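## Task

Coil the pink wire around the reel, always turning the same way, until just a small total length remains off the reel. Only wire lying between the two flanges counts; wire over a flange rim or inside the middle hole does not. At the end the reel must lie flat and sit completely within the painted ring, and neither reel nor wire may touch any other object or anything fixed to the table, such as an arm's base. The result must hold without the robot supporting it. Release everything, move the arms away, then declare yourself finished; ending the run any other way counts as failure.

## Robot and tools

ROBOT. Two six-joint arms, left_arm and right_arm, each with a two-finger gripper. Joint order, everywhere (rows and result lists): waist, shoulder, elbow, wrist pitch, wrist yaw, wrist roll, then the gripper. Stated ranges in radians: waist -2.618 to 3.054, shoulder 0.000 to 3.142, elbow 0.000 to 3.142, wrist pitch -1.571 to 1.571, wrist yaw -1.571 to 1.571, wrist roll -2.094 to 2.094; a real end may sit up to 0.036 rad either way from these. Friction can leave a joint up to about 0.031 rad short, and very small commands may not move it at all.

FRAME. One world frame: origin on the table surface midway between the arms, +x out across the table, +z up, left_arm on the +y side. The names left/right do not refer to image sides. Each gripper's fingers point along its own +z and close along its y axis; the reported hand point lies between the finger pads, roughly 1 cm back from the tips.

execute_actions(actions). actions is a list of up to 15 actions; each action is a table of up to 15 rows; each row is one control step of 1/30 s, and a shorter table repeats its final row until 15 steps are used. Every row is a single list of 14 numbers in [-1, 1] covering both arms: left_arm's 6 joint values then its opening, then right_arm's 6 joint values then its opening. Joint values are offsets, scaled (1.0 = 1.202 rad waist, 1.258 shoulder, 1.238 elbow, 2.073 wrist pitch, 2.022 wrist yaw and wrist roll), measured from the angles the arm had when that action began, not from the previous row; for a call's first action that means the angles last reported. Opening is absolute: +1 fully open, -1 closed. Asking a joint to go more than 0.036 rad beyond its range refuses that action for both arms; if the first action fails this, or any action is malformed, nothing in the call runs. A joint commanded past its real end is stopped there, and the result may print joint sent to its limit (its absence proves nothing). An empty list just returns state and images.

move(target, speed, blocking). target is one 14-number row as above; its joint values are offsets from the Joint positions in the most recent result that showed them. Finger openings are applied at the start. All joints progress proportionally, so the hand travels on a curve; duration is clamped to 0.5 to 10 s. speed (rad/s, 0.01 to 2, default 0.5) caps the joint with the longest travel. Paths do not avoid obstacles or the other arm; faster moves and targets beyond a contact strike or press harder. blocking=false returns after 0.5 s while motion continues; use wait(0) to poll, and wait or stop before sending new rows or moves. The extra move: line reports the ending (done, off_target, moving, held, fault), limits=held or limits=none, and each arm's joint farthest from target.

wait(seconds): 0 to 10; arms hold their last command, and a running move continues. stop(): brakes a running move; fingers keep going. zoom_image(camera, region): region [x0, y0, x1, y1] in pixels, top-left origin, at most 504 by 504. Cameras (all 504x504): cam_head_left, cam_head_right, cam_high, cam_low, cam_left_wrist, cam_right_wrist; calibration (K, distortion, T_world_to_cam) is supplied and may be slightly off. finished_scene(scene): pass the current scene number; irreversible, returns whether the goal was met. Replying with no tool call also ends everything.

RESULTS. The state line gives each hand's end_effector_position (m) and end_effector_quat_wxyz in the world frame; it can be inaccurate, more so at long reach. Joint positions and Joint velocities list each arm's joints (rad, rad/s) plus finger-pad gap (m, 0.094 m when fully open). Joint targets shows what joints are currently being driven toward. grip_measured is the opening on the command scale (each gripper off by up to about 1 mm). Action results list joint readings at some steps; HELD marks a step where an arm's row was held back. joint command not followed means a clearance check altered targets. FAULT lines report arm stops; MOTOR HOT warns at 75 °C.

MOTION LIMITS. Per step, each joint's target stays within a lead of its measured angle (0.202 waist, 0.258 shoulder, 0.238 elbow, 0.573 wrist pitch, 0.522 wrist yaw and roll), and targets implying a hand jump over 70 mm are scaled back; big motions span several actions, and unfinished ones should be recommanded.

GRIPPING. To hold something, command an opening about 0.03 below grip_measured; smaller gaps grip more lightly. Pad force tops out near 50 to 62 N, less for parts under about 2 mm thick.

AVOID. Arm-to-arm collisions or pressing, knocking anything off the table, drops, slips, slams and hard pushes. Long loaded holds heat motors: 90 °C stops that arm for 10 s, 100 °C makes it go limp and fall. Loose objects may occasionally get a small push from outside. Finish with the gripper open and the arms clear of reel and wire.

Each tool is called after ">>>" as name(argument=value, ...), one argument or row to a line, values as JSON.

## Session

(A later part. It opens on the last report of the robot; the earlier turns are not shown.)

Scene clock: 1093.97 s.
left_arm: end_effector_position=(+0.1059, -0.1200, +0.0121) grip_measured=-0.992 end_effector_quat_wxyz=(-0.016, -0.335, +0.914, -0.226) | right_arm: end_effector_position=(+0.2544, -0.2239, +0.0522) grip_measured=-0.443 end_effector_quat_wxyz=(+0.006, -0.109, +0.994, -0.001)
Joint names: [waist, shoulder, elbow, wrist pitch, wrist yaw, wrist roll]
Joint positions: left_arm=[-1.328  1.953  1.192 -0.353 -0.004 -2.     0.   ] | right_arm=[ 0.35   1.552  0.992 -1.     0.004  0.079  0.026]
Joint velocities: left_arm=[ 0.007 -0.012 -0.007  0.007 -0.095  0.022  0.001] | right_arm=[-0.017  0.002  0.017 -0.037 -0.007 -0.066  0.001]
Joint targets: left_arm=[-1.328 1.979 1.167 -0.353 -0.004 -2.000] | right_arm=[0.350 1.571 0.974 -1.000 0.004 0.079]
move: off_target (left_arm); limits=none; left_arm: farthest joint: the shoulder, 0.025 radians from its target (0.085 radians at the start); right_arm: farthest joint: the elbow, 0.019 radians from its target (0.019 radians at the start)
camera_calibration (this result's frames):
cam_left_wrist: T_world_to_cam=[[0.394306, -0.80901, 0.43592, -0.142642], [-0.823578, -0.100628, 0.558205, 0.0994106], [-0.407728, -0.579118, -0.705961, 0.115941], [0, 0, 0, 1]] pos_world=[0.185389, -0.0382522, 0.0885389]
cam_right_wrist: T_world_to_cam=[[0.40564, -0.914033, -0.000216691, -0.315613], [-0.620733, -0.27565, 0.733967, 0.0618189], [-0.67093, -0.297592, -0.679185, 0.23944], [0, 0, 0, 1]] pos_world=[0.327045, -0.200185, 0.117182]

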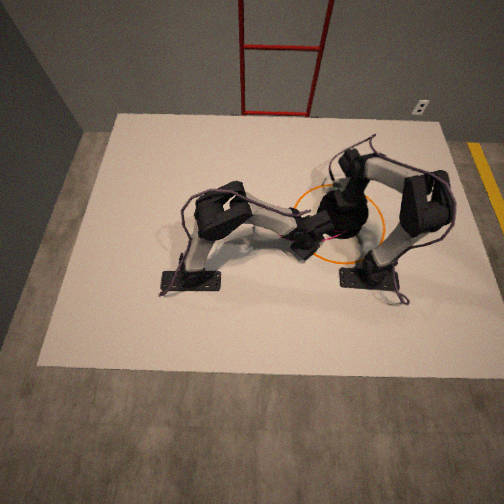

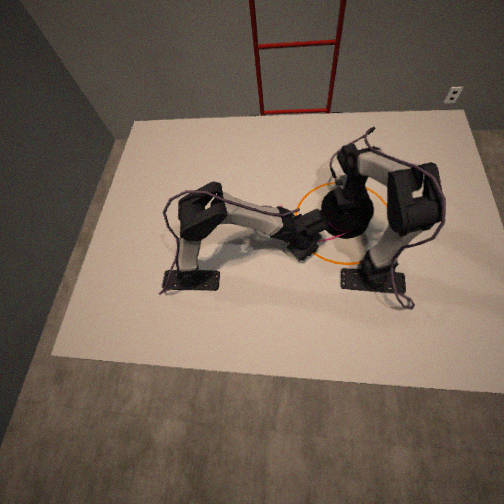

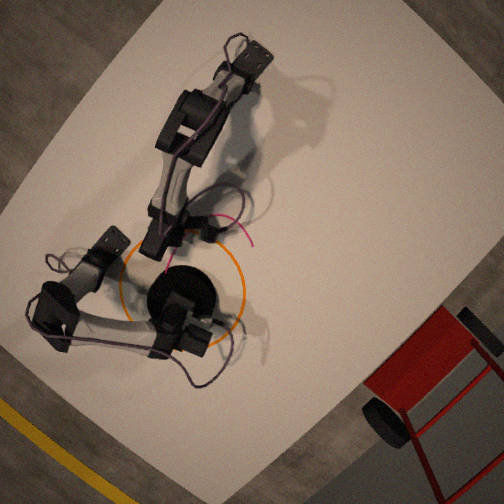

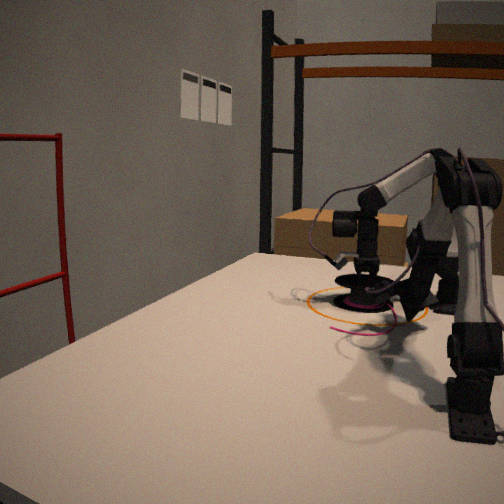

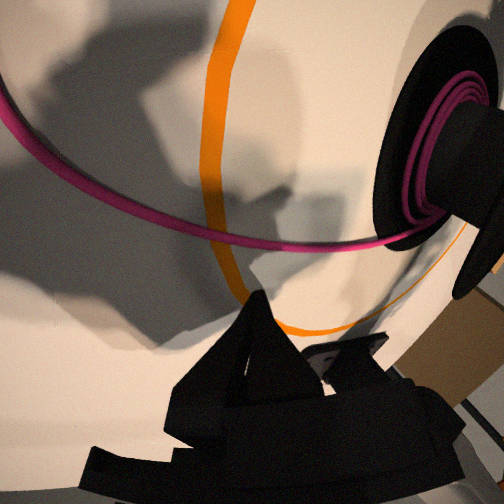

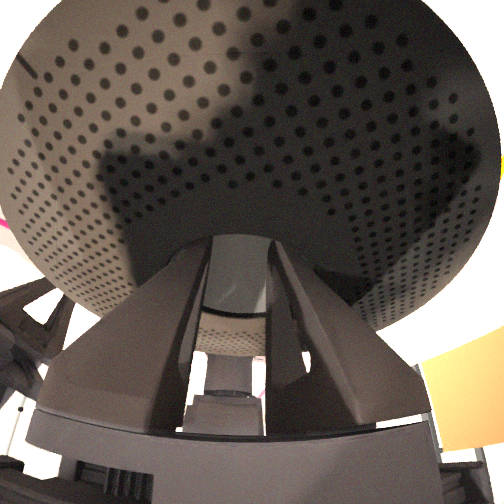

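>>> execute_actions(
  actions=[
    [[0,0.024,-0.02,0,0,0,-1, 0,0.015,-0.015,0,0,0,-0.438],[0,0.027,-0.02,0,0,0,-1, 0,0.015,-0.015,0,0,0,-0.438],[0,0.03,-0.02,0,0,0,-1, 0,0.015,-0.015,0,0,0,-0.438],[0,0.032,-0.02,0,0,0,-1, 0,0.015,-0.015,0,0,0,-0.438],[0.005,0.032,-0.02,0,0,0,-1, 0,0.015,-0.015,0,0,0,-0.438],[0.01,0.032,-0.02,0,0,0,-1, 0,0.015,-0.015,0,0,0,-0.438],[0.015,0.032,-0.02,0,0,0,-1, 0,0.015,-0.015,0,0,0,-0.438],[0.02,0.032,-0.02,0,0,0,-1, 0,0.015,-0.015,0,0,0,-0.438],[0.025,0.032,-0.02,0,0,0,-1, 0,0.015,-0.015,0,0,0,-0.438],[0.03,0.032,-0.02,0,0,0,-1, 0,0.015,-0.015,0,0,0,-0.438],[0.035,0.032,-0.02,0,0,0,-1, 0,0.015,-0.015,0,0,0,-0.438],[0.04,0.032,-0.02,0,0,0,-1, 0,0.015,-0.015,0,0,0,-0.438],[0.045,0.032,-0.02,0,0,0,-1, 0,0.015,-0.015,0,0,0,-0.438],[0.05,0.032,-0.02,0,0,0,-1, 0,0.015,-0.015,0,0,0,-0.438],[0.055,0.032,-0.02,0,0,0,-1, 0,0.015,-0.015,0,0,0,-0.438]],
    [[0.025,0.028,-0.02,0,0,0,-1, 0,0.015,-0.015,0,0,0,-0.438],[0.03,0.028,-0.02,0,0,0,-1, 0,0.015,-0.015,0,0,0,-0.438],[0.035,0.028,-0.02,0,0,0,-1, 0,0.015,-0.015,0,0,0,-0.438],[0.04,0.028,-0.02,0,0,0,-1, 0,0.015,-0.015,0,0,0,-0.438],[0.045,0.028,-0.02,0,0,0,-1, 0,0.015,-0.015,0,0,0,-0.438],[0.05,0.028,-0.02,0,0,0,-1, 0,0.015,-0.015,0,0,0,-0.438],[0.055,0.028,-0.02,0,0,0,-1, 0,0.015,-0.015,0,0,0,-0.438],[0.06,0.028,-0.02,0,0,0,-1, 0,0.015,-0.015,0,0,0,-0.438],[0.065,0.028,-0.02,0,0,0,-1, 0,0.015,-0.015,0,0,0,-0.438],[0.07,0.028,-0.02,0,0,0,-1, 0,0.015,-0.015,0,0,0,-0.438],[0.075,0.028,-0.02,0,0,0,-1, 0,0.015,-0.015,0,0,0,-0.438],[0.08,0.028,-0.02,0,0,0,-1, 0,0.015,-0.015,0,0,0,-0.438],[0.085,0.028,-0.02,0,0,0,-1, 0,0.015,-0.015,0,0,0,-0.438],[0.09,0.028,-0.02,0,0,0,-1, 0,0.015,-0.015,0,0,0,-0.438],[0.095,0.028,-0.02,0,0,0,-1, 0,0.015,-0.015,0,0,0,-0.438]],
    [[0.025,0.028,-0.02,0,0,0,-1, 0,0.015,-0.015,0,0,0,-0.438],[0.03,0.028,-0.02,0,0,0,-1, 0,0.015,-0.015,0,0,0,-0.438],[0.035,0.028,-0.02,0,0,0,-1, 0,0.015,-0.015,0,0,0,-0.438],[0.04,0.028,-0.02,0,0,0,-1, 0,0.015,-0.015,0,0,0,-0.438],[0.045,0.028,-0.02,0,0,0,-1, 0,0.015,-0.015,0,0,0,-0.438]],
  ],
)

Scene clock: 1115.23 s.
left_arm: end_effector_position=(+0.1802, -0.0923, +0.0124) grip_measured=-0.992 end_effector_quat_wxyz=(+0.001, -0.416, +0.881, -0.228) | right_arm: end_effector_position=(+0.2544, -0.2239, +0.0522) grip_measured=-0.443 end_effector_quat_wxyz=(+0.006, -0.109, +0.994, -0.001)
Joint names: [waist, shoulder, elbow, wrist pitch, wrist yaw, wrist roll]
Joint positions: left_arm=[-1.147  1.953  1.192 -0.35   0.003 -2.     0.   ] | right_arm=[ 0.35   1.552  0.992 -1.     0.004  0.079  0.026]
Joint velocities: left_arm=[-0.012 -0.007  0.002  0.007  0.022 -0.022 -0.   ] | right_arm=[-0.002  0.007 -0.007  0.066 -0.11  -0.037  0.   ]
Joint targets: left_arm=[-1.139 1.989 1.167 -0.351 0.002 -2.000] | right_arm=[0.350 1.571 0.974 -1.000 0.004 0.079]
Step readings (joint positions; steps 1 to 15: 1st action; 16 to 30: 2nd action; 31 to 45: 3rd action):
0: left_arm=[-1.328 1.953 1.192 -0.353 -0.004 -2.000] | right_arm=[0.350 1.552 0.992 -1.000 0.004 0.079]
1: left_arm=[-1.328 1.953 1.192 -0.353 -0.004 -2.000] | right_arm=[0.350 1.552 0.992 -1.000 0.004 0.079]
2: left_arm=[-1.328 1.953 1.192 -0.353 -0.004 -2.000] | right_arm=[0.350 1.552 0.992 -1.000 0.004 0.079]
4: left_arm=[-1.328 1.953 1.192 -0.353 -0.004 -2.000] | right_arm=[0.350 1.552 0.992 -1.000 0.004 0.079]
8: left_arm=[-1.326 1.953 1.192 -0.352 -0.003 -2.000] | right_arm=[0.350 1.552 0.992 -1.000 0.004 0.079]
15: left_arm=[-1.284 1.953 1.192 -0.351 -0.001 -2.000] | right_arm=[0.350 1.552 0.992 -1.000 0.004 0.079]
16: left_arm=[-1.277 1.953 1.192 -0.351 -0.001 -2.000] | right_arm=[0.350 1.552 0.992 -1.000 0.004 0.079]
17: left_arm=[-1.270 1.953 1.192 -0.351 -0.001 -2.000] | right_arm=[0.350 1.552 0.992 -1.000 0.004 0.079]
19: left_arm=[-1.257 1.953 1.192 -0.351 -0.000 -2.000] | right_arm=[0.350 1.552 0.992 -1.000 0.004 0.079]
23: left_arm=[-1.234 1.953 1.192 -0.351 0.000 -2.000] | right_arm=[0.350 1.552 0.992 -1.000 0.004 0.079]
30: left_arm=[-1.193 1.953 1.192 -0.351 0.001 -2.000] | right_arm=[0.350 1.552 0.992 -1.000 0.004 0.079]
31: left_arm=[-1.187 1.953 1.192 -0.350 0.002 -2.000] | right_arm=[0.350 1.552 0.992 -1.000 0.004 0.079]
32: left_arm=[-1.180 1.953 1.192 -0.350 0.002 -2.000] | right_arm=[0.350 1.552 0.992 -1.000 0.004 0.079]
34: left_arm=[-1.168 1.953 1.192 -0.350 0.003 -2.000] | right_arm=[0.350 1.552 0.992 -1.000 0.004 0.079]
38: left_arm=[-1.148 1.953 1.192 -0.350 0.003 -2.000] | right_arm=[0.350 1.552 0.992 -1.000 0.004 0.079]
45: Joint positions above
camera_calibration (this result's frames):
cam_left_wrist: T_world_to_cam=[[0.533145, -0.724452, 0.43695, -0.16686], [-0.790256, -0.242028, 0.562955, 0.144188], [-0.30208, -0.645439, -0.701539, 0.137282], [0, 0, 0, 1]] pos_world=[0.244376, 0.00262255, 0.0880472]
cam_right_wrist: T_world_to_cam=[[0.40564, -0.914033, -0.000216691, -0.315613], [-0.620733, -0.27565, 0.733967, 0.0618189], [-0.67093, -0.297592, -0.679185, 0.23944], [0, 0, 0, 1]] pos_world=[0.327045, -0.200185, 0.117182]

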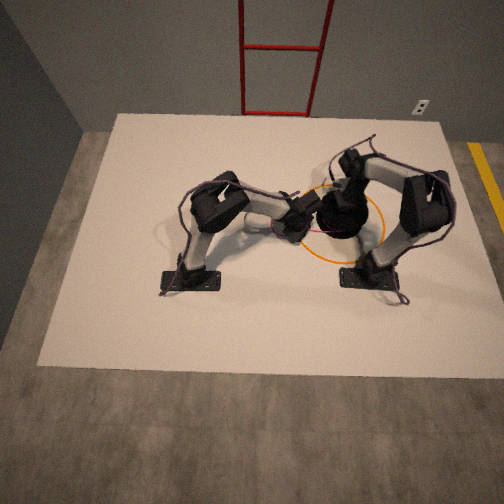

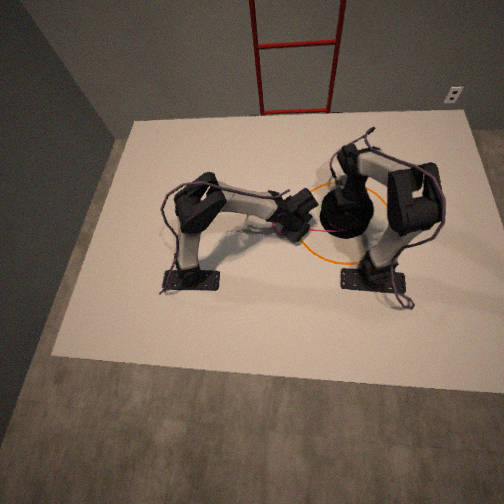

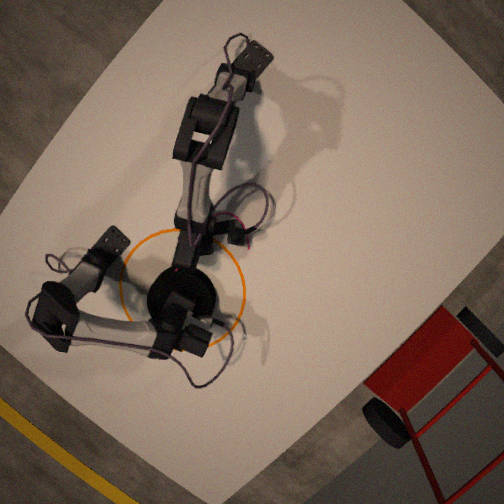

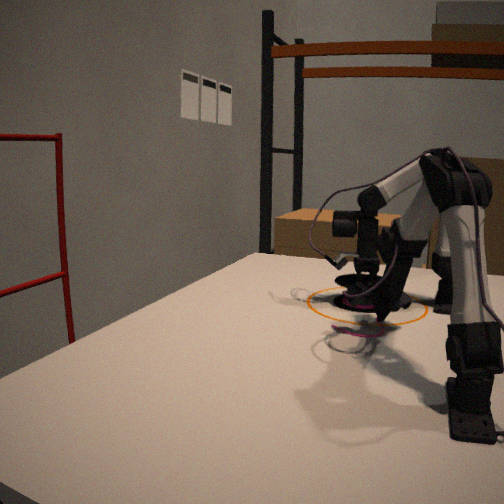

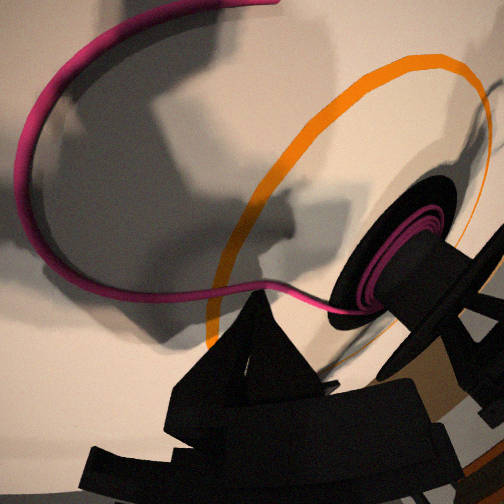

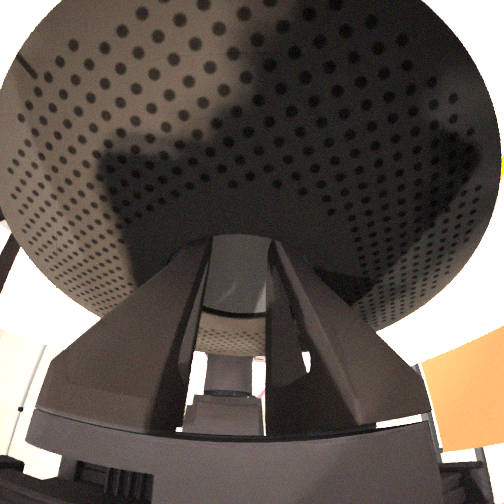

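>>> move(
  target=[0,0.028,-0.02,0,0,0,-1.0, 0,0.015,-0.015,0,0,-0.64,-0.438],
  speed=0.8,
)

Scene clock: 1121.07 s.
left_arm: end_effector_position=(+0.1802, -0.0923, +0.0124) grip_measured=-0.992 end_effector_quat_wxyz=(+0.001, -0.416, +0.881, -0.228) | right_arm: end_effector_position=(+0.2544, -0.2239, +0.0522) grip_measured=-0.443 end_effector_quat_wxyz=(-0.004, +0.679, -0.734, +0.004)
Joint names: [waist, shoulder, elbow, wrist pitch, wrist yaw, wrist roll]
Joint positions: left_arm=[-1.147  1.953  1.192 -0.35   0.003 -2.     0.   ] | right_arm=[ 0.35   1.552  0.992 -1.     0.004 -1.195  0.026]
Joint velocities: left_arm=[ 0.007  0.022 -0.002 -0.022  0.081 -0.007 -0.001] | right_arm=[ 0.012 -0.002  0.002  0.007  0.066 -0.007  0.   ]
Joint targets: left_arm=[-1.147 1.989 1.167 -0.350 0.003 -2.000] | right_arm=[0.350 1.571 0.974 -1.000 0.004 -1.215]
move: off_target (left_arm); limits=none; left_arm: farthest joint: the shoulder, 0.035 radians from its target (0.035 radians at the start); right_arm: farthest joint: the wrist roll, 0.020 radians from its target (1.294 radians at the start)
camera_calibration (this result's frames):
cam_left_wrist: T_world_to_cam=[[0.533145, -0.724452, 0.43695, -0.16686], [-0.790256, -0.242028, 0.562955, 0.144188], [-0.30208, -0.645439, -0.701539, 0.137282], [0, 0, 0, 1]] pos_world=[0.244376, 0.00262255, 0.0880472]
cam_right_wrist: T_world_to_cam=[[0.992719, 0.120309, 0.00597331, -0.23368], [0.0762674, -0.66615, 0.741908, -0.203327], [0.0932371, -0.73605, -0.670475, -0.0535695], [0, 0, 0, 1]] pos_world=[0.252481, -0.146762, 0.116329]

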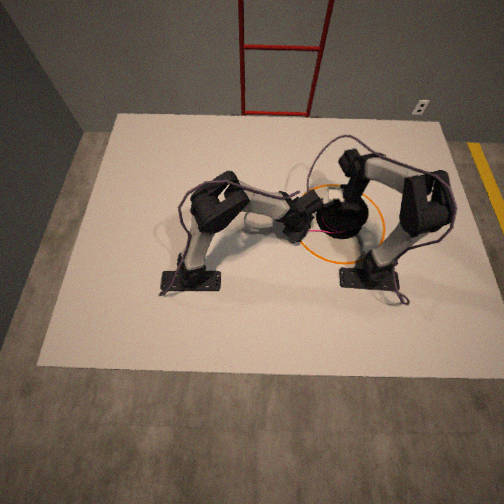

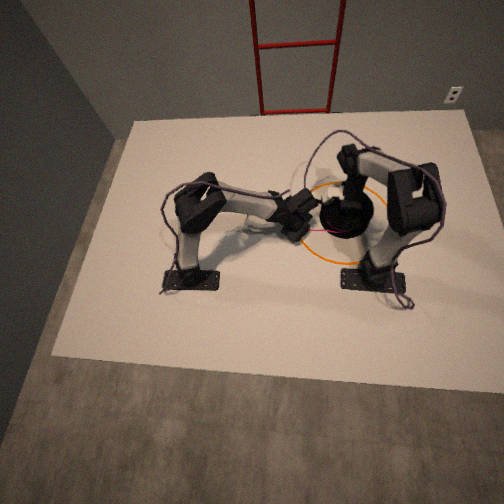

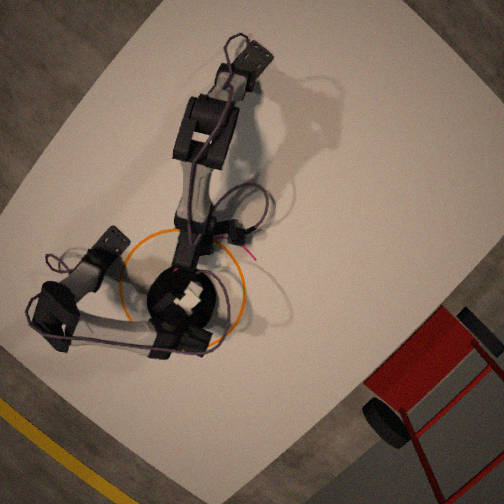

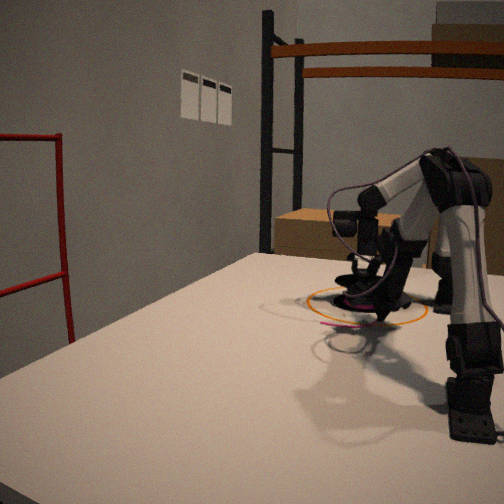

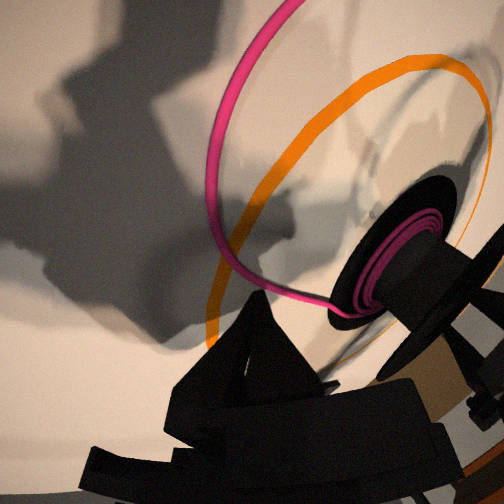

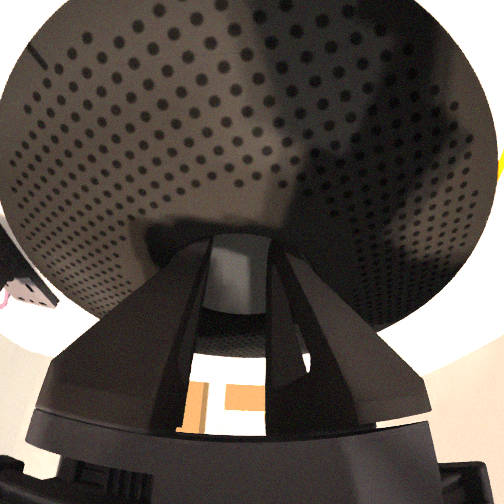

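>>> move(
  target=[0,0.028,-0.02,0,0,0,-1.0, 0,0,0,0,0,1,-0.7],
  speed=1.6,
)

>>> move(
  target=[0,0.028,-0.02,0,0,0,-1.0, 0,0,0,0,0,0.625,-0.65],
  speed=1.6,
)

>>> execute_actions(
  actions=[
    [[0,0.028,0,0,0,0,-1, 0,0.005,-0.005,0,0,0,-0.62],[0,0.028,0.004,0.002,0,0,-1, 0,0.005,-0.005,0,0,0,-0.59],[0,0.028,0.008,0.004,0,0,-1, 0,0.01,-0.01,0,0,0,-0.56],[0,0.028,0.012,0.007,0,0,-1, 0,0.015,-0.015,0,0,0,-0.53],[0,0.03,0.014,0.009,0,0,-1, 0,0.015,-0.015,0,0,0,-0.5],[0,0.033,0.016,0.011,0,0,-1, 0,0.015,-0.015,0,0,0,-0.48],[0,0.035,0.018,0.013,0,0,-1, 0,0.015,-0.015,0,0,0,-0.465],[0,0.038,0.02,0.015,0,0,-1, 0,0.015,-0.015,0,0,0,-0.45],[0,0.04,0.022,0.017,0,0,-1, 0,0.015,-0.015,0,0,0,-0.438],[0,0.043,0.024,0.019,0,0,-1, 0,0.015,-0.015,0,0,0,-0.438],[0,0.045,0.026,0.021,0,0,-1, 0,0.015,-0.015,0,0,0,-0.438],[0,0.048,0.028,0.023,0,0,-1, 0,0.015,-0.015,0,0,0,-0.438],[0,0.05,0.03,0.025,0,0,-1, 0,0.015,-0.015,0,0,0,-0.438],[0,0.053,0.032,0.027,0,0,-1, 0,0.015,-0.015,0,0,0,-0.438]],
    [[0,0.03,0.014,0.009,0,0,-1, 0,0.015,-0.015,0,0,0,-0.438],[0,0.033,0.016,0.011,0,0,-1, 0,0.015,-0.015,0,0,0,-0.438],[0,0.035,0.018,0.013,0,0,-1, 0,0.015,-0.015,0,0,0,-0.438],[0,0.038,0.02,0.015,0,0,-1, 0,0.015,-0.015,0,0,0,-0.438],[0,0.04,0.022,0.017,0,0,-1, 0,0.015,-0.015,0,0,0,-0.438],[0,0.043,0.024,0.019,0,0,-1, 0,0.015,-0.015,0,0,0,-0.438],[0,0.045,0.026,0.021,0,0,-1, 0,0.015,-0.015,0,0,0,-0.438],[0,0.048,0.028,0.023,0,0,-1, 0,0.015,-0.015,0,0,0,-0.438],[0,0.05,0.03,0.025,0,0,-1, 0,0.015,-0.015,0,0,0,-0.438],[0,0.053,0.032,0.027,0,0,-1, 0,0.015,-0.015,0,0,0,-0.438]],
  ],
)

Scene clock: 1145.93 s.
left_arm: end_effector_position=(+0.1802, -0.0923, +0.0124) grip_measured=-0.992 end_effector_quat_wxyz=(+0.001, -0.416, +0.881, -0.228) | right_arm: end_effector_position=(+0.2544, -0.2239, +0.0522) grip_measured=-0.698 end_effector_quat_wxyz=(+0.005, +0.258, +0.966, +0.001)
Joint names: [waist, shoulder, elbow, wrist pitch, wrist yaw, wrist roll]
Joint positions: left_arm=[-1.147  1.953  1.192 -0.35   0.003 -2.     0.   ] | right_arm=[ 0.35   1.552  0.992 -1.     0.004  0.819  0.014]
Joint velocities: left_arm=[-0.007  0.012 -0.017 -0.037 -0.051 -0.037 -0.   ] | right_arm=[-0.007 -0.012  0.002  0.037 -0.022 -0.022 -0.   ]
Joint targets: left_arm=[-1.147 1.989 1.167 -0.350 0.003 -2.000] | right_arm=[0.350 1.552 0.992 -1.000 0.004 0.827]
move: off_target (left_arm); limits=none; left_arm: farthest joint: the shoulder, 0.035 radians from its target (0.035 radians at the start); right_arm: farthest joint: the wrist roll, 0.008 radians from its target (2.022 radians at the start)
camera_calibration (this result's frames):
cam_left_wrist: T_world_to_cam=[[0.533145, -0.724452, 0.43695, -0.16686], [-0.790256, -0.242028, 0.562955, 0.144188], [-0.30208, -0.645439, -0.701539, 0.137282], [0, 0, 0, 1]] pos_world=[0.244376, 0.00262255, 0.0880472]
cam_right_wrist: T_world_to_cam=[[-0.316775, -0.948464, -0.00828657, -0.139139], [-0.646583, 0.209542, 0.7335, 0.177054], [-0.693962, 0.237713, -0.679639, 0.365178], [0, 0, 0, 1]] pos_world=[0.323825, -0.255876, 0.117167]

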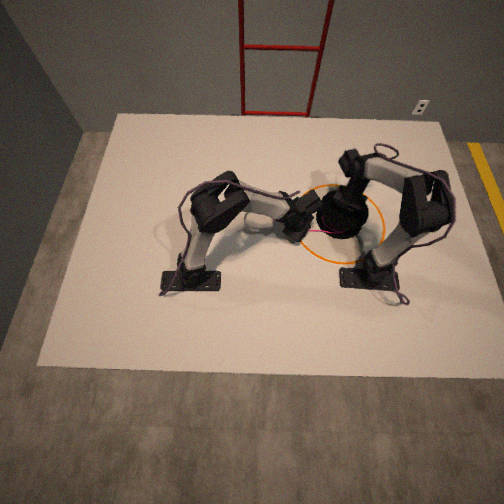

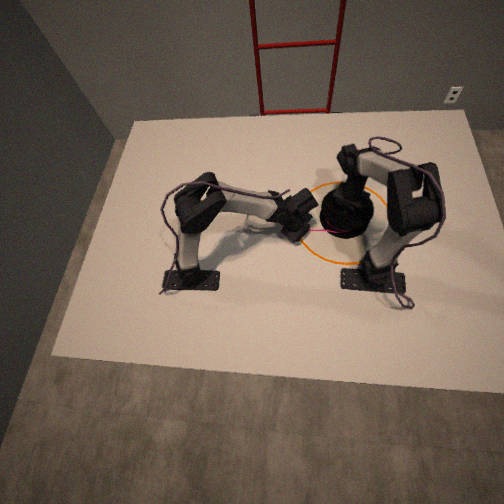

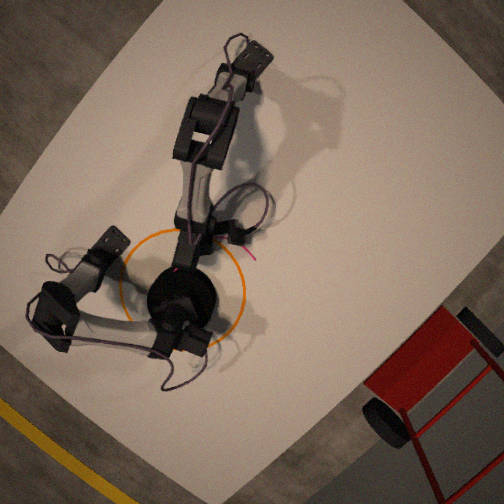

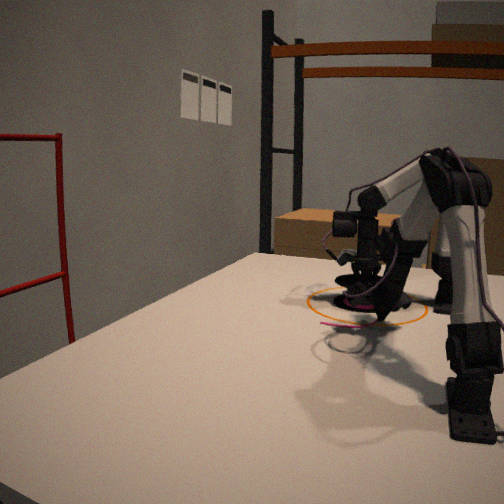

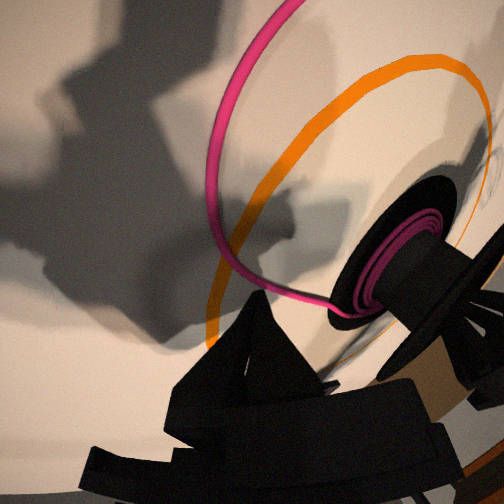

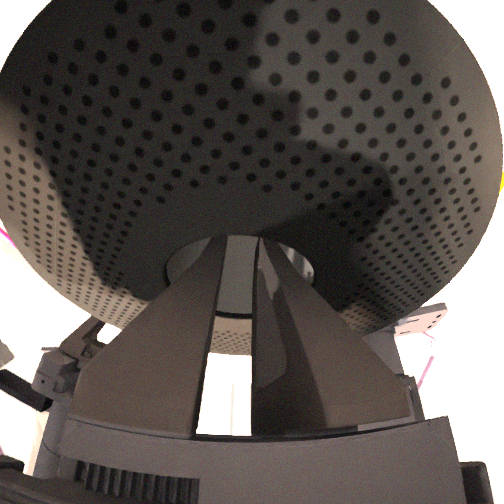

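Scene clock: 1147.83 s.
left_arm: end_effector_position=(+0.1802, -0.0923, +0.0124) grip_measured=-0.992 end_effector_quat_wxyz=(+0.001, -0.416, +0.881, -0.228) | right_arm: end_effector_position=(+0.2544, -0.2239, +0.0522) grip_measured=-0.652 end_effector_quat_wxyz=(+0.004, +0.776, +0.631, +0.004)
Joint names: [waist, shoulder, elbow, wrist pitch, wrist yaw, wrist roll]
Joint positions: left_arm=[-1.147  1.953  1.192 -0.35   0.003 -2.     0.   ] | right_arm=[ 0.35   1.552  0.992 -1.     0.004  2.075  0.016]
Joint velocities: left_arm=[ 0.017 -0.012 -0.007 -0.125 -0.066 -0.022 -0.   ] | right_arm=[-0.007 -0.012 -0.002  0.037 -0.037  0.007  0.   ]
Joint targets: left_arm=[-1.147 1.989 1.167 -0.350 0.003 -2.000] | right_arm=[0.350 1.552 0.992 -1.000 0.004 2.083]
move: off_target (left_arm); limits=none; left_arm: farthest joint: the shoulder, 0.035 radians from its target (0.035 radians at the start); right_arm: farthest joint: the wrist roll, 0.008 radians from its target (1.264 radians at the start)
camera_calibration (this result's frames):
cam_left_wrist: T_world_to_cam=[[0.533145, -0.724452, 0.43695, -0.16686], [-0.790256, -0.242028, 0.562955, 0.144188], [-0.30208, -0.645439, -0.701539, 0.137282], [0, 0, 0, 1]] pos_world=[0.244376, 0.00262255, 0.0880472]
cam_right_wrist: T_world_to_cam=[[-0.999843, 0.00704641, -0.0162783, 0.248973], [-0.00731952, 0.672035, 0.740483, 0.117633], [0.0161573, 0.740486, -0.671878, 0.296711], [0, 0, 0, 1]] pos_world=[0.245001, -0.300518, 0.116301]

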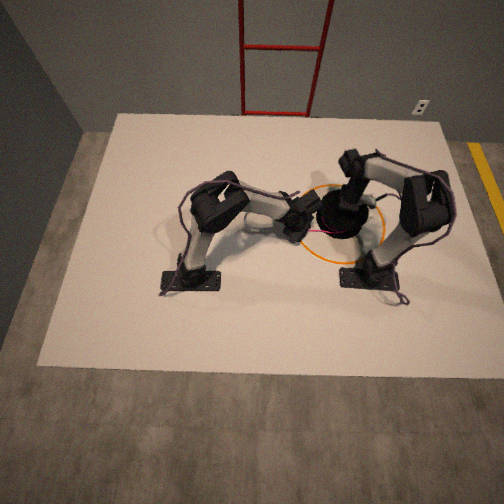

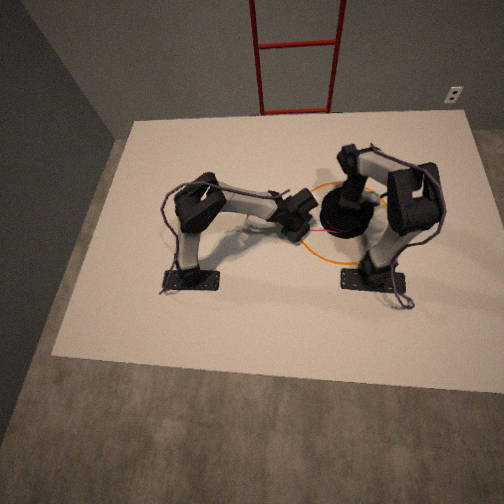

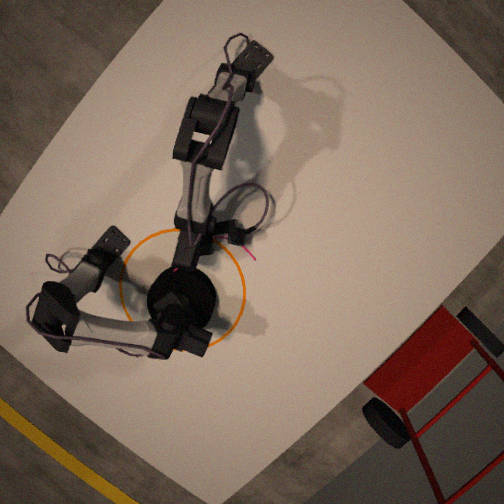

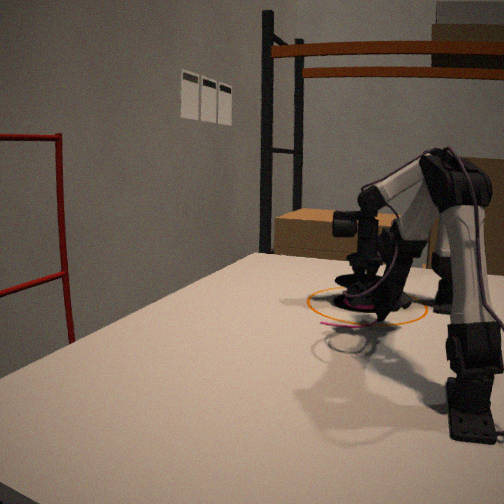

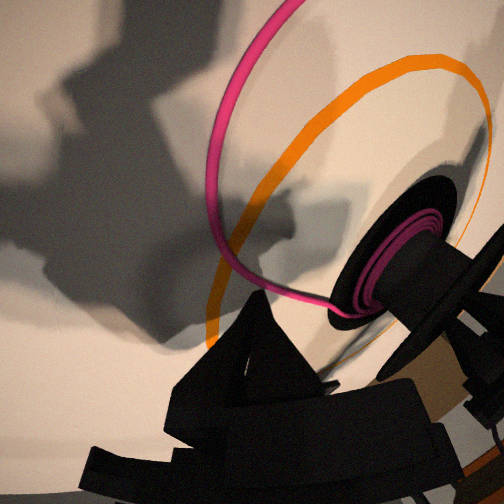

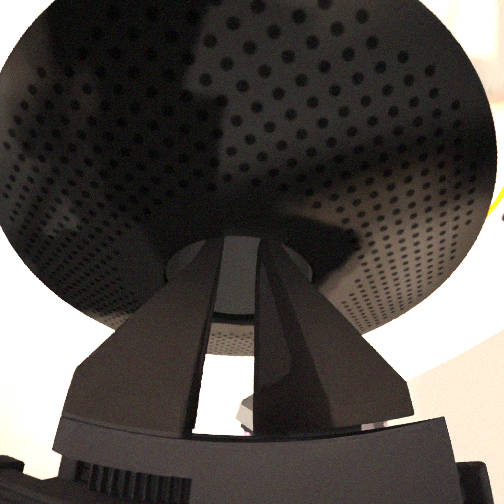

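Scene clock: 1148.83 s.
left_arm: end_effector_position=(+0.1915, -0.1153, +0.0126) grip_measured=-0.992 end_effector_quat_wxyz=(+0.002, -0.413, +0.874, -0.257) | right_arm: end_effector_position=(+0.2544, -0.2239, +0.0522) grip_measured=-0.445 end_effector_quat_wxyz=(+0.004, +0.776, +0.631, +0.004)
Joint names: [waist, shoulder, elbow, wrist pitch, wrist yaw, wrist roll]
Joint positions: left_arm=[-1.147  2.007  1.24  -0.283  0.003 -2.     0.   ] | right_arm=[ 0.35   1.552  0.992 -1.     0.004  2.075  0.026]
Joint velocities: left_arm=[ 0.007 -0.002  0.002  0.022  0.037  0.051 -0.   ] | right_arm=[-0.007 -0.012 -0.012  0.051  0.007  0.066  0.   ]
Joint targets: left_arm=[-1.147 2.045 1.255 -0.266 0.003 -2.000] | right_arm=[0.350 1.571 0.974 -1.000 0.004 2.075]
Step readings (joint positions; steps 1 to 15: 1st action; 16 to 30: 2nd action):
0: left_arm=[-1.147 1.953 1.192 -0.350 0.003 -2.000] | right_arm=[0.350 1.552 0.992 -1.000 0.004 2.075]
1: left_arm=[-1.147 1.953 1.192 -0.350 0.003 -2.000] | right_arm=[0.350 1.552 0.992 -1.000 0.004 2.075]
2: left_arm=[-1.147 1.953 1.192 -0.350 0.003 -2.000] | right_arm=[0.350 1.552 0.992 -1.000 0.004 2.075]
4: left_arm=[-1.147 1.953 1.192 -0.349 0.003 -2.000] | right_arm=[0.350 1.552 0.992 -1.000 0.004 2.075]
8: left_arm=[-1.147 1.956 1.193 -0.347 0.003 -2.000] | right_arm=[0.350 1.552 0.992 -0.999 0.004 2.075]
15: left_arm=[-1.147 1.979 1.215 -0.322 0.003 -2.000] | right_arm=[0.350 1.552 0.992 -1.000 0.004 2.075]
16: left_arm=[-1.147 1.980 1.216 -0.321 0.003 -2.000] | right_arm=[0.350 1.552 0.992 -1.000 0.004 2.075]
17: left_arm=[-1.147 1.981 1.217 -0.319 0.003 -2.000] | right_arm=[0.350 1.552 0.992 -1.000 0.004 2.075]
19: left_arm=[-1.147 1.984 1.221 -0.317 0.003 -2.000] | right_arm=[0.350 1.552 0.992 -1.000 0.004 2.075]
23: left_arm=[-1.147 1.995 1.230 -0.304 0.003 -2.000] | right_arm=[0.350 1.552 0.992 -1.000 0.004 2.075]
30: Joint positions above
camera_calibration (this result's frames):
cam_left_wrist: T_world_to_cam=[[0.520657, -0.698847, 0.490437, -0.184954], [-0.805296, -0.211189, 0.553984, 0.153925], [-0.283575, -0.683383, -0.672736, 0.117669], [0, 0, 0, 1]] pos_world=[0.253621, -0.016334, 0.0845966]
cam_right_wrist: T_world_to_cam=[[-0.999843, 0.00704641, -0.0162783, 0.248973], [-0.00731952, 0.672035, 0.740483, 0.117633], [0.0161573, 0.740486, -0.671878, 0.296711], [0, 0, 0, 1]] pos_world=[0.245001, -0.300518, 0.116301]

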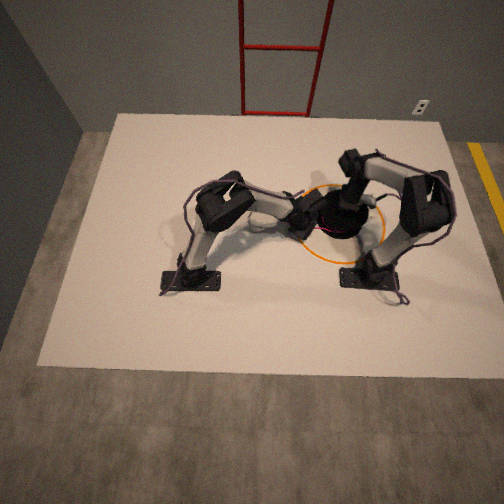

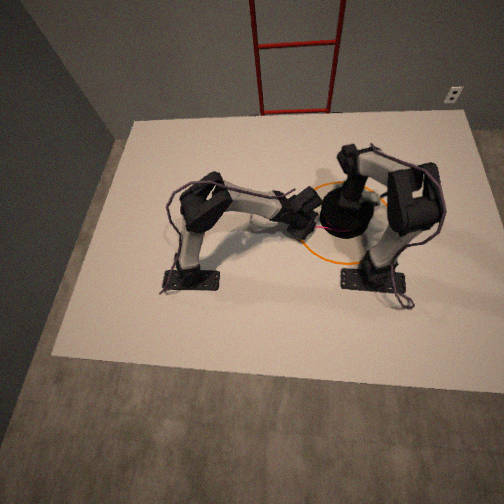

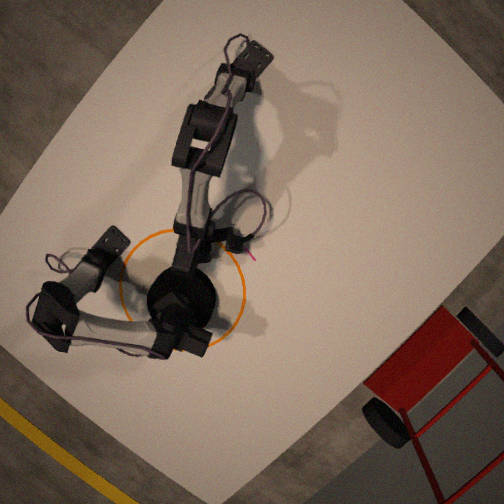

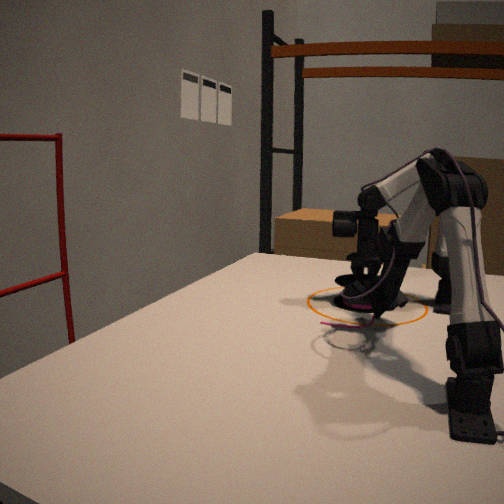

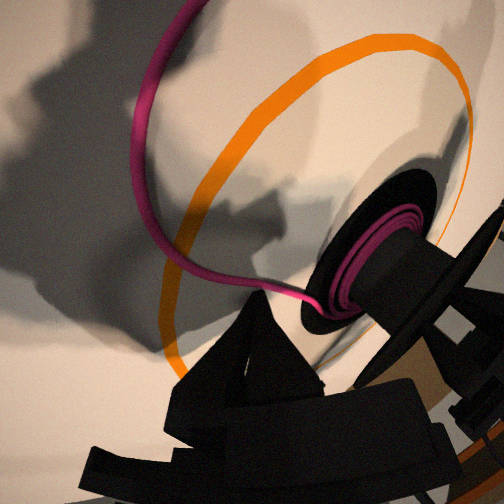

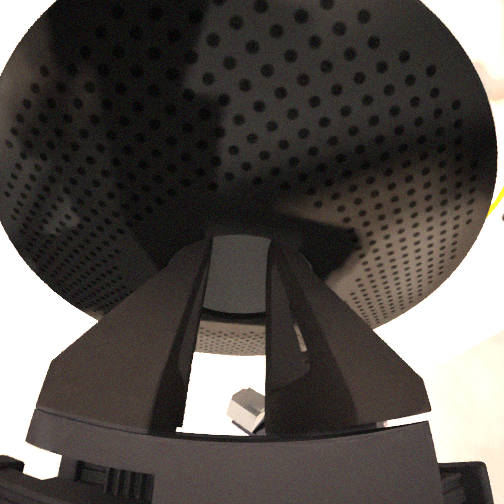

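>>> execute_actions(
  actions=[
    [[0,0.03,0.014,0.009,0,0,-1, 0,0.015,-0.015,0,0,0,-0.438],[0,0.033,0.016,0.011,0,0,-1, 0,0.015,-0.015,0,0,0,-0.438],[0,0.035,0.018,0.013,0,0,-1, 0,0.015,-0.015,0,0,0,-0.438],[0,0.038,0.02,0.015,0,0,-1, 0,0.015,-0.015,0,0,0,-0.438],[0,0.04,0.022,0.017,0,0,-1, 0,0.015,-0.015,0,0,0,-0.438],[0,0.043,0.024,0.019,0,0,-1, 0,0.015,-0.015,0,0,0,-0.438],[0,0.045,0.026,0.021,0,0,-1, 0,0.015,-0.015,0,0,0,-0.438],[0,0.048,0.028,0.024,0,0,-1, 0,0.015,-0.015,0,0,0,-0.438],[0,0.05,0.03,0.027,0,0,-1, 0,0.015,-0.015,0,0,0,-0.438],[0,0.053,0.032,0.03,0,0,-1, 0,0.015,-0.015,0,0,0,-0.438]],
  ],
)

>>> move(
  target=[0,0.028,0,0,0,0,-1.0, 0,0.015,-0.015,0,0,-1,-0.438],
  speed=0.8,
)

Scene clock: 1155.83 s.
left_arm: end_effector_position=(+0.1980, -0.1287, +0.0126) grip_measured=-0.992 end_effector_quat_wxyz=(+0.002, -0.410, +0.869, -0.277) | right_arm: end_effector_position=(+0.2544, -0.2239, +0.0522) grip_measured=-0.445 end_effector_quat_wxyz=(+0.004, +0.776, +0.631, +0.004)
Joint names: [waist, shoulder, elbow, wrist pitch, wrist yaw, wrist roll]
Joint positions: left_arm=[-1.147  2.038  1.264 -0.236  0.003 -2.     0.   ] | right_arm=[ 0.35   1.552  0.992 -1.     0.004  2.075  0.026]
Joint velocities: left_arm=[-0.002  0.002  0.017  0.066  0.051  0.037 -0.   ] | right_arm=[ 0.012 -0.007  0.012  0.037  0.007 -0.037 -0.   ]
Joint targets: left_arm=[-1.147 2.074 1.279 -0.221 0.003 -2.000] | right_arm=[0.350 1.571 0.974 -1.000 0.004 2.075]
Step readings (joint positions):
0: left_arm=[-1.147 2.008 1.240 -0.280 0.003 -2.000] | right_arm=[0.350 1.552 0.992 -1.000 0.004 2.075]
1: left_arm=[-1.147 2.008 1.240 -0.280 0.003 -2.000] | right_arm=[0.350 1.552 0.992 -1.000 0.004 2.075]
2: left_arm=[-1.147 2.008 1.240 -0.280 0.003 -2.000] | right_arm=[0.350 1.552 0.992 -1.000 0.004 2.075]
4: left_arm=[-1.147 2.011 1.242 -0.277 0.003 -2.000] | right_arm=[0.350 1.552 0.992 -1.000 0.004 2.075]
8: left_arm=[-1.147 2.024 1.255 -0.262 0.003 -2.000] | right_arm=[0.350 1.552 0.992 -1.000 0.004 2.075]
15: Joint positions above
camera_calibration (this result's frames):
cam_left_wrist: T_world_to_cam=[[0.511748, -0.680578, 0.524336, -0.194037], [-0.814962, -0.191367, 0.547006, 0.160903], [-0.271939, -0.707243, -0.652577, 0.104746], [0, 0, 0, 1]] pos_world=[0.258913, -0.0271853, 0.0820802]
cam_right_wrist: T_world_to_cam=[[-0.999843, 0.00704641, -0.0162783, 0.248973], [-0.00731952, 0.672035, 0.740483, 0.117633], [0.0161573, 0.740486, -0.671878, 0.296711], [0, 0, 0, 1]] pos_world=[0.245001, -0.300518, 0.116301]

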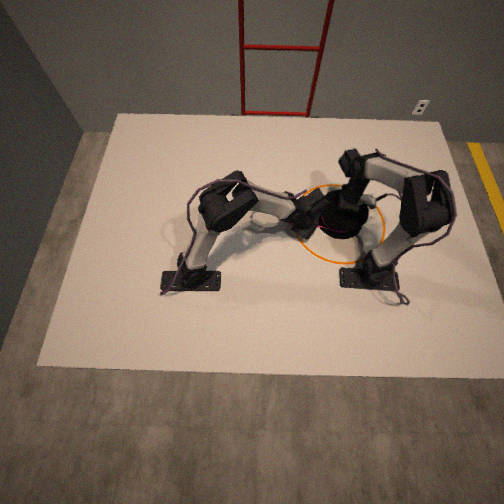

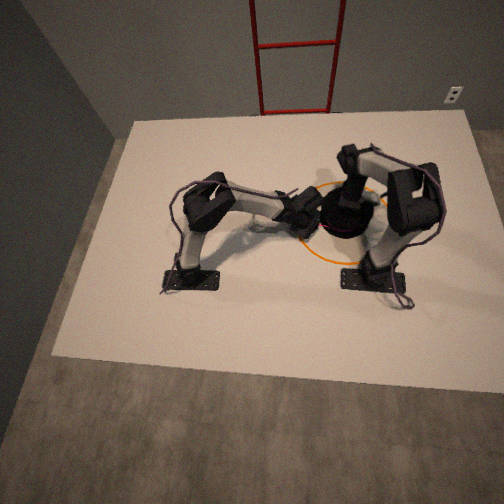

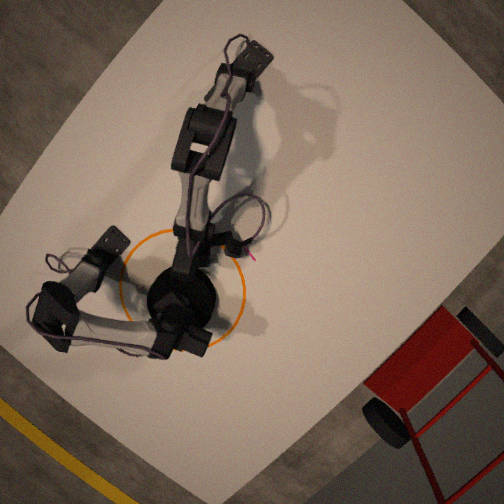

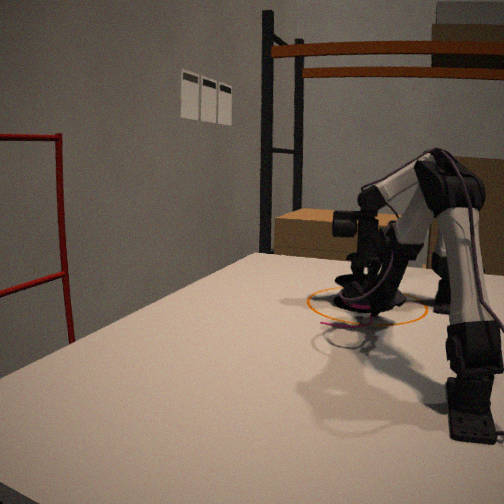

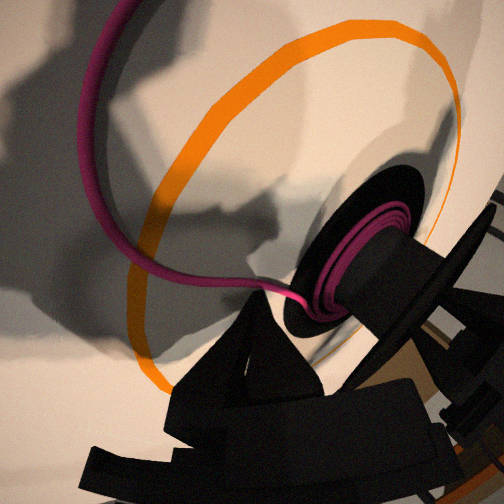

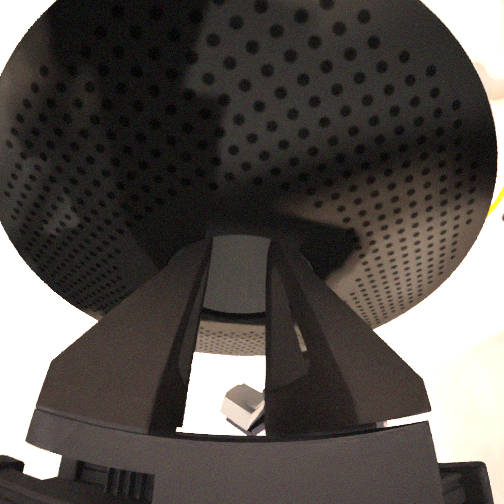

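Scene clock: 1159.23 s.
left_arm: end_effector_position=(+0.1980, -0.1287, +0.0126) grip_measured=-0.992 end_effector_quat_wxyz=(+0.002, -0.410, +0.869, -0.277) | right_arm: end_effector_position=(+0.2544, -0.2240, +0.0522) grip_measured=-0.443 end_effector_quat_wxyz=(+0.006, -0.112, +0.994, -0.001)
Joint names: [waist, shoulder, elbow, wrist pitch, wrist yaw, wrist roll]
Joint positions: left_arm=[-1.147  2.038  1.264 -0.236  0.003 -2.     0.   ] | right_arm=[ 0.35   1.552  0.992 -1.     0.004  0.073  0.026]
Joint velocities: left_arm=[ 0.017 -0.007 -0.017 -0.11   0.007  0.022 -0.   ] | right_arm=[-0.012 -0.007  0.017 -0.081 -0.007  0.037 -0.001]
Joint targets: left_arm=[-1.147 2.073 1.264 -0.236 0.003 -2.000] | right_arm=[0.350 1.571 0.974 -1.000 0.004 0.053]
move: off_target (left_arm); limits=none; left_arm: farthest joint: the shoulder, 0.035 radians from its target (0.035 radians at the start); right_arm: farthest joint: the wrist roll, 0.020 radians from its target (2.022 radians at the start)
camera_calibration (this result's frames):
cam_left_wrist: T_world_to_cam=[[0.511748, -0.680578, 0.524336, -0.194037], [-0.814962, -0.191367, 0.547006, 0.160903], [-0.271939, -0.707243, -0.652577, 0.104746], [0, 0, 0, 1]] pos_world=[0.258913, -0.0271853, 0.0820802]
cam_right_wrist: T_world_to_cam=[[0.411207, -0.911542, 0.000223172, -0.316559], [-0.619121, -0.279113, 0.73402, 0.0606249], [-0.669027, -0.301972, -0.679128, 0.237966], [0, 0, 0, 1]] pos_world=[0.326911, -0.199777, 0.11718]

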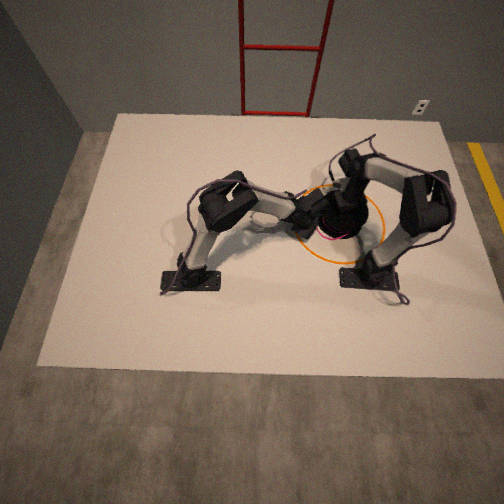

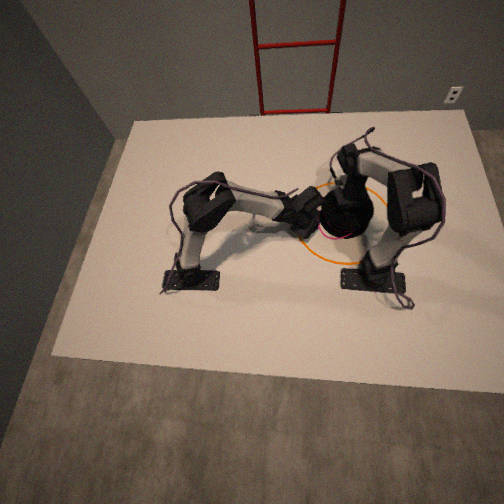

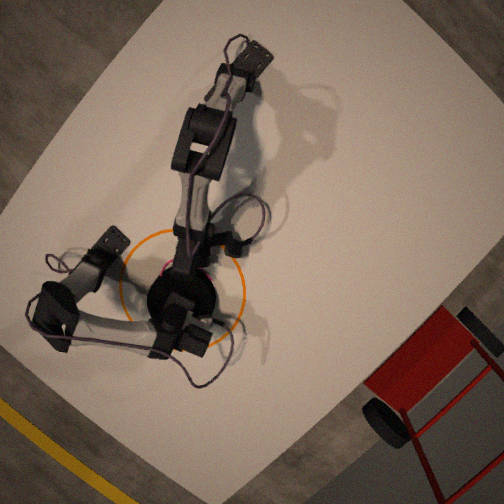

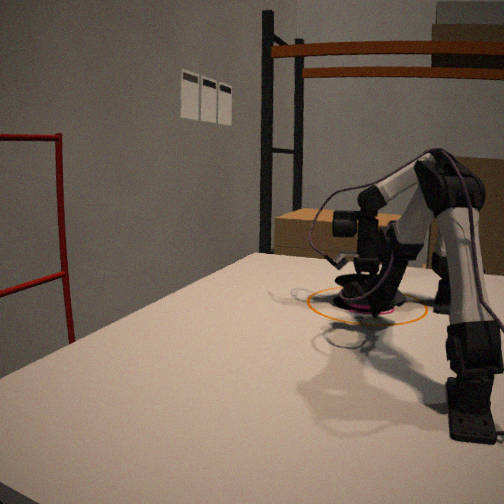

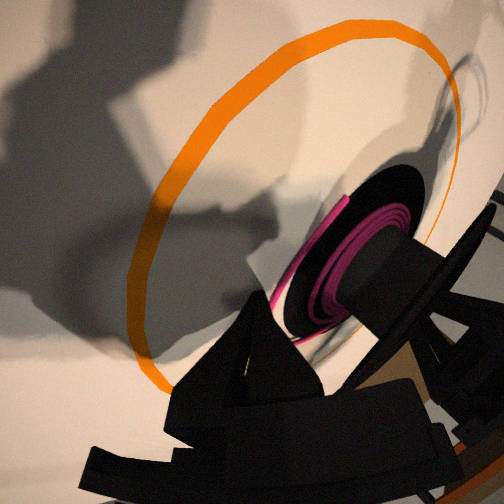

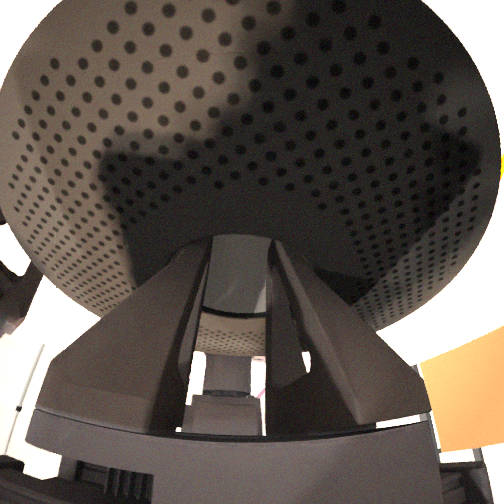

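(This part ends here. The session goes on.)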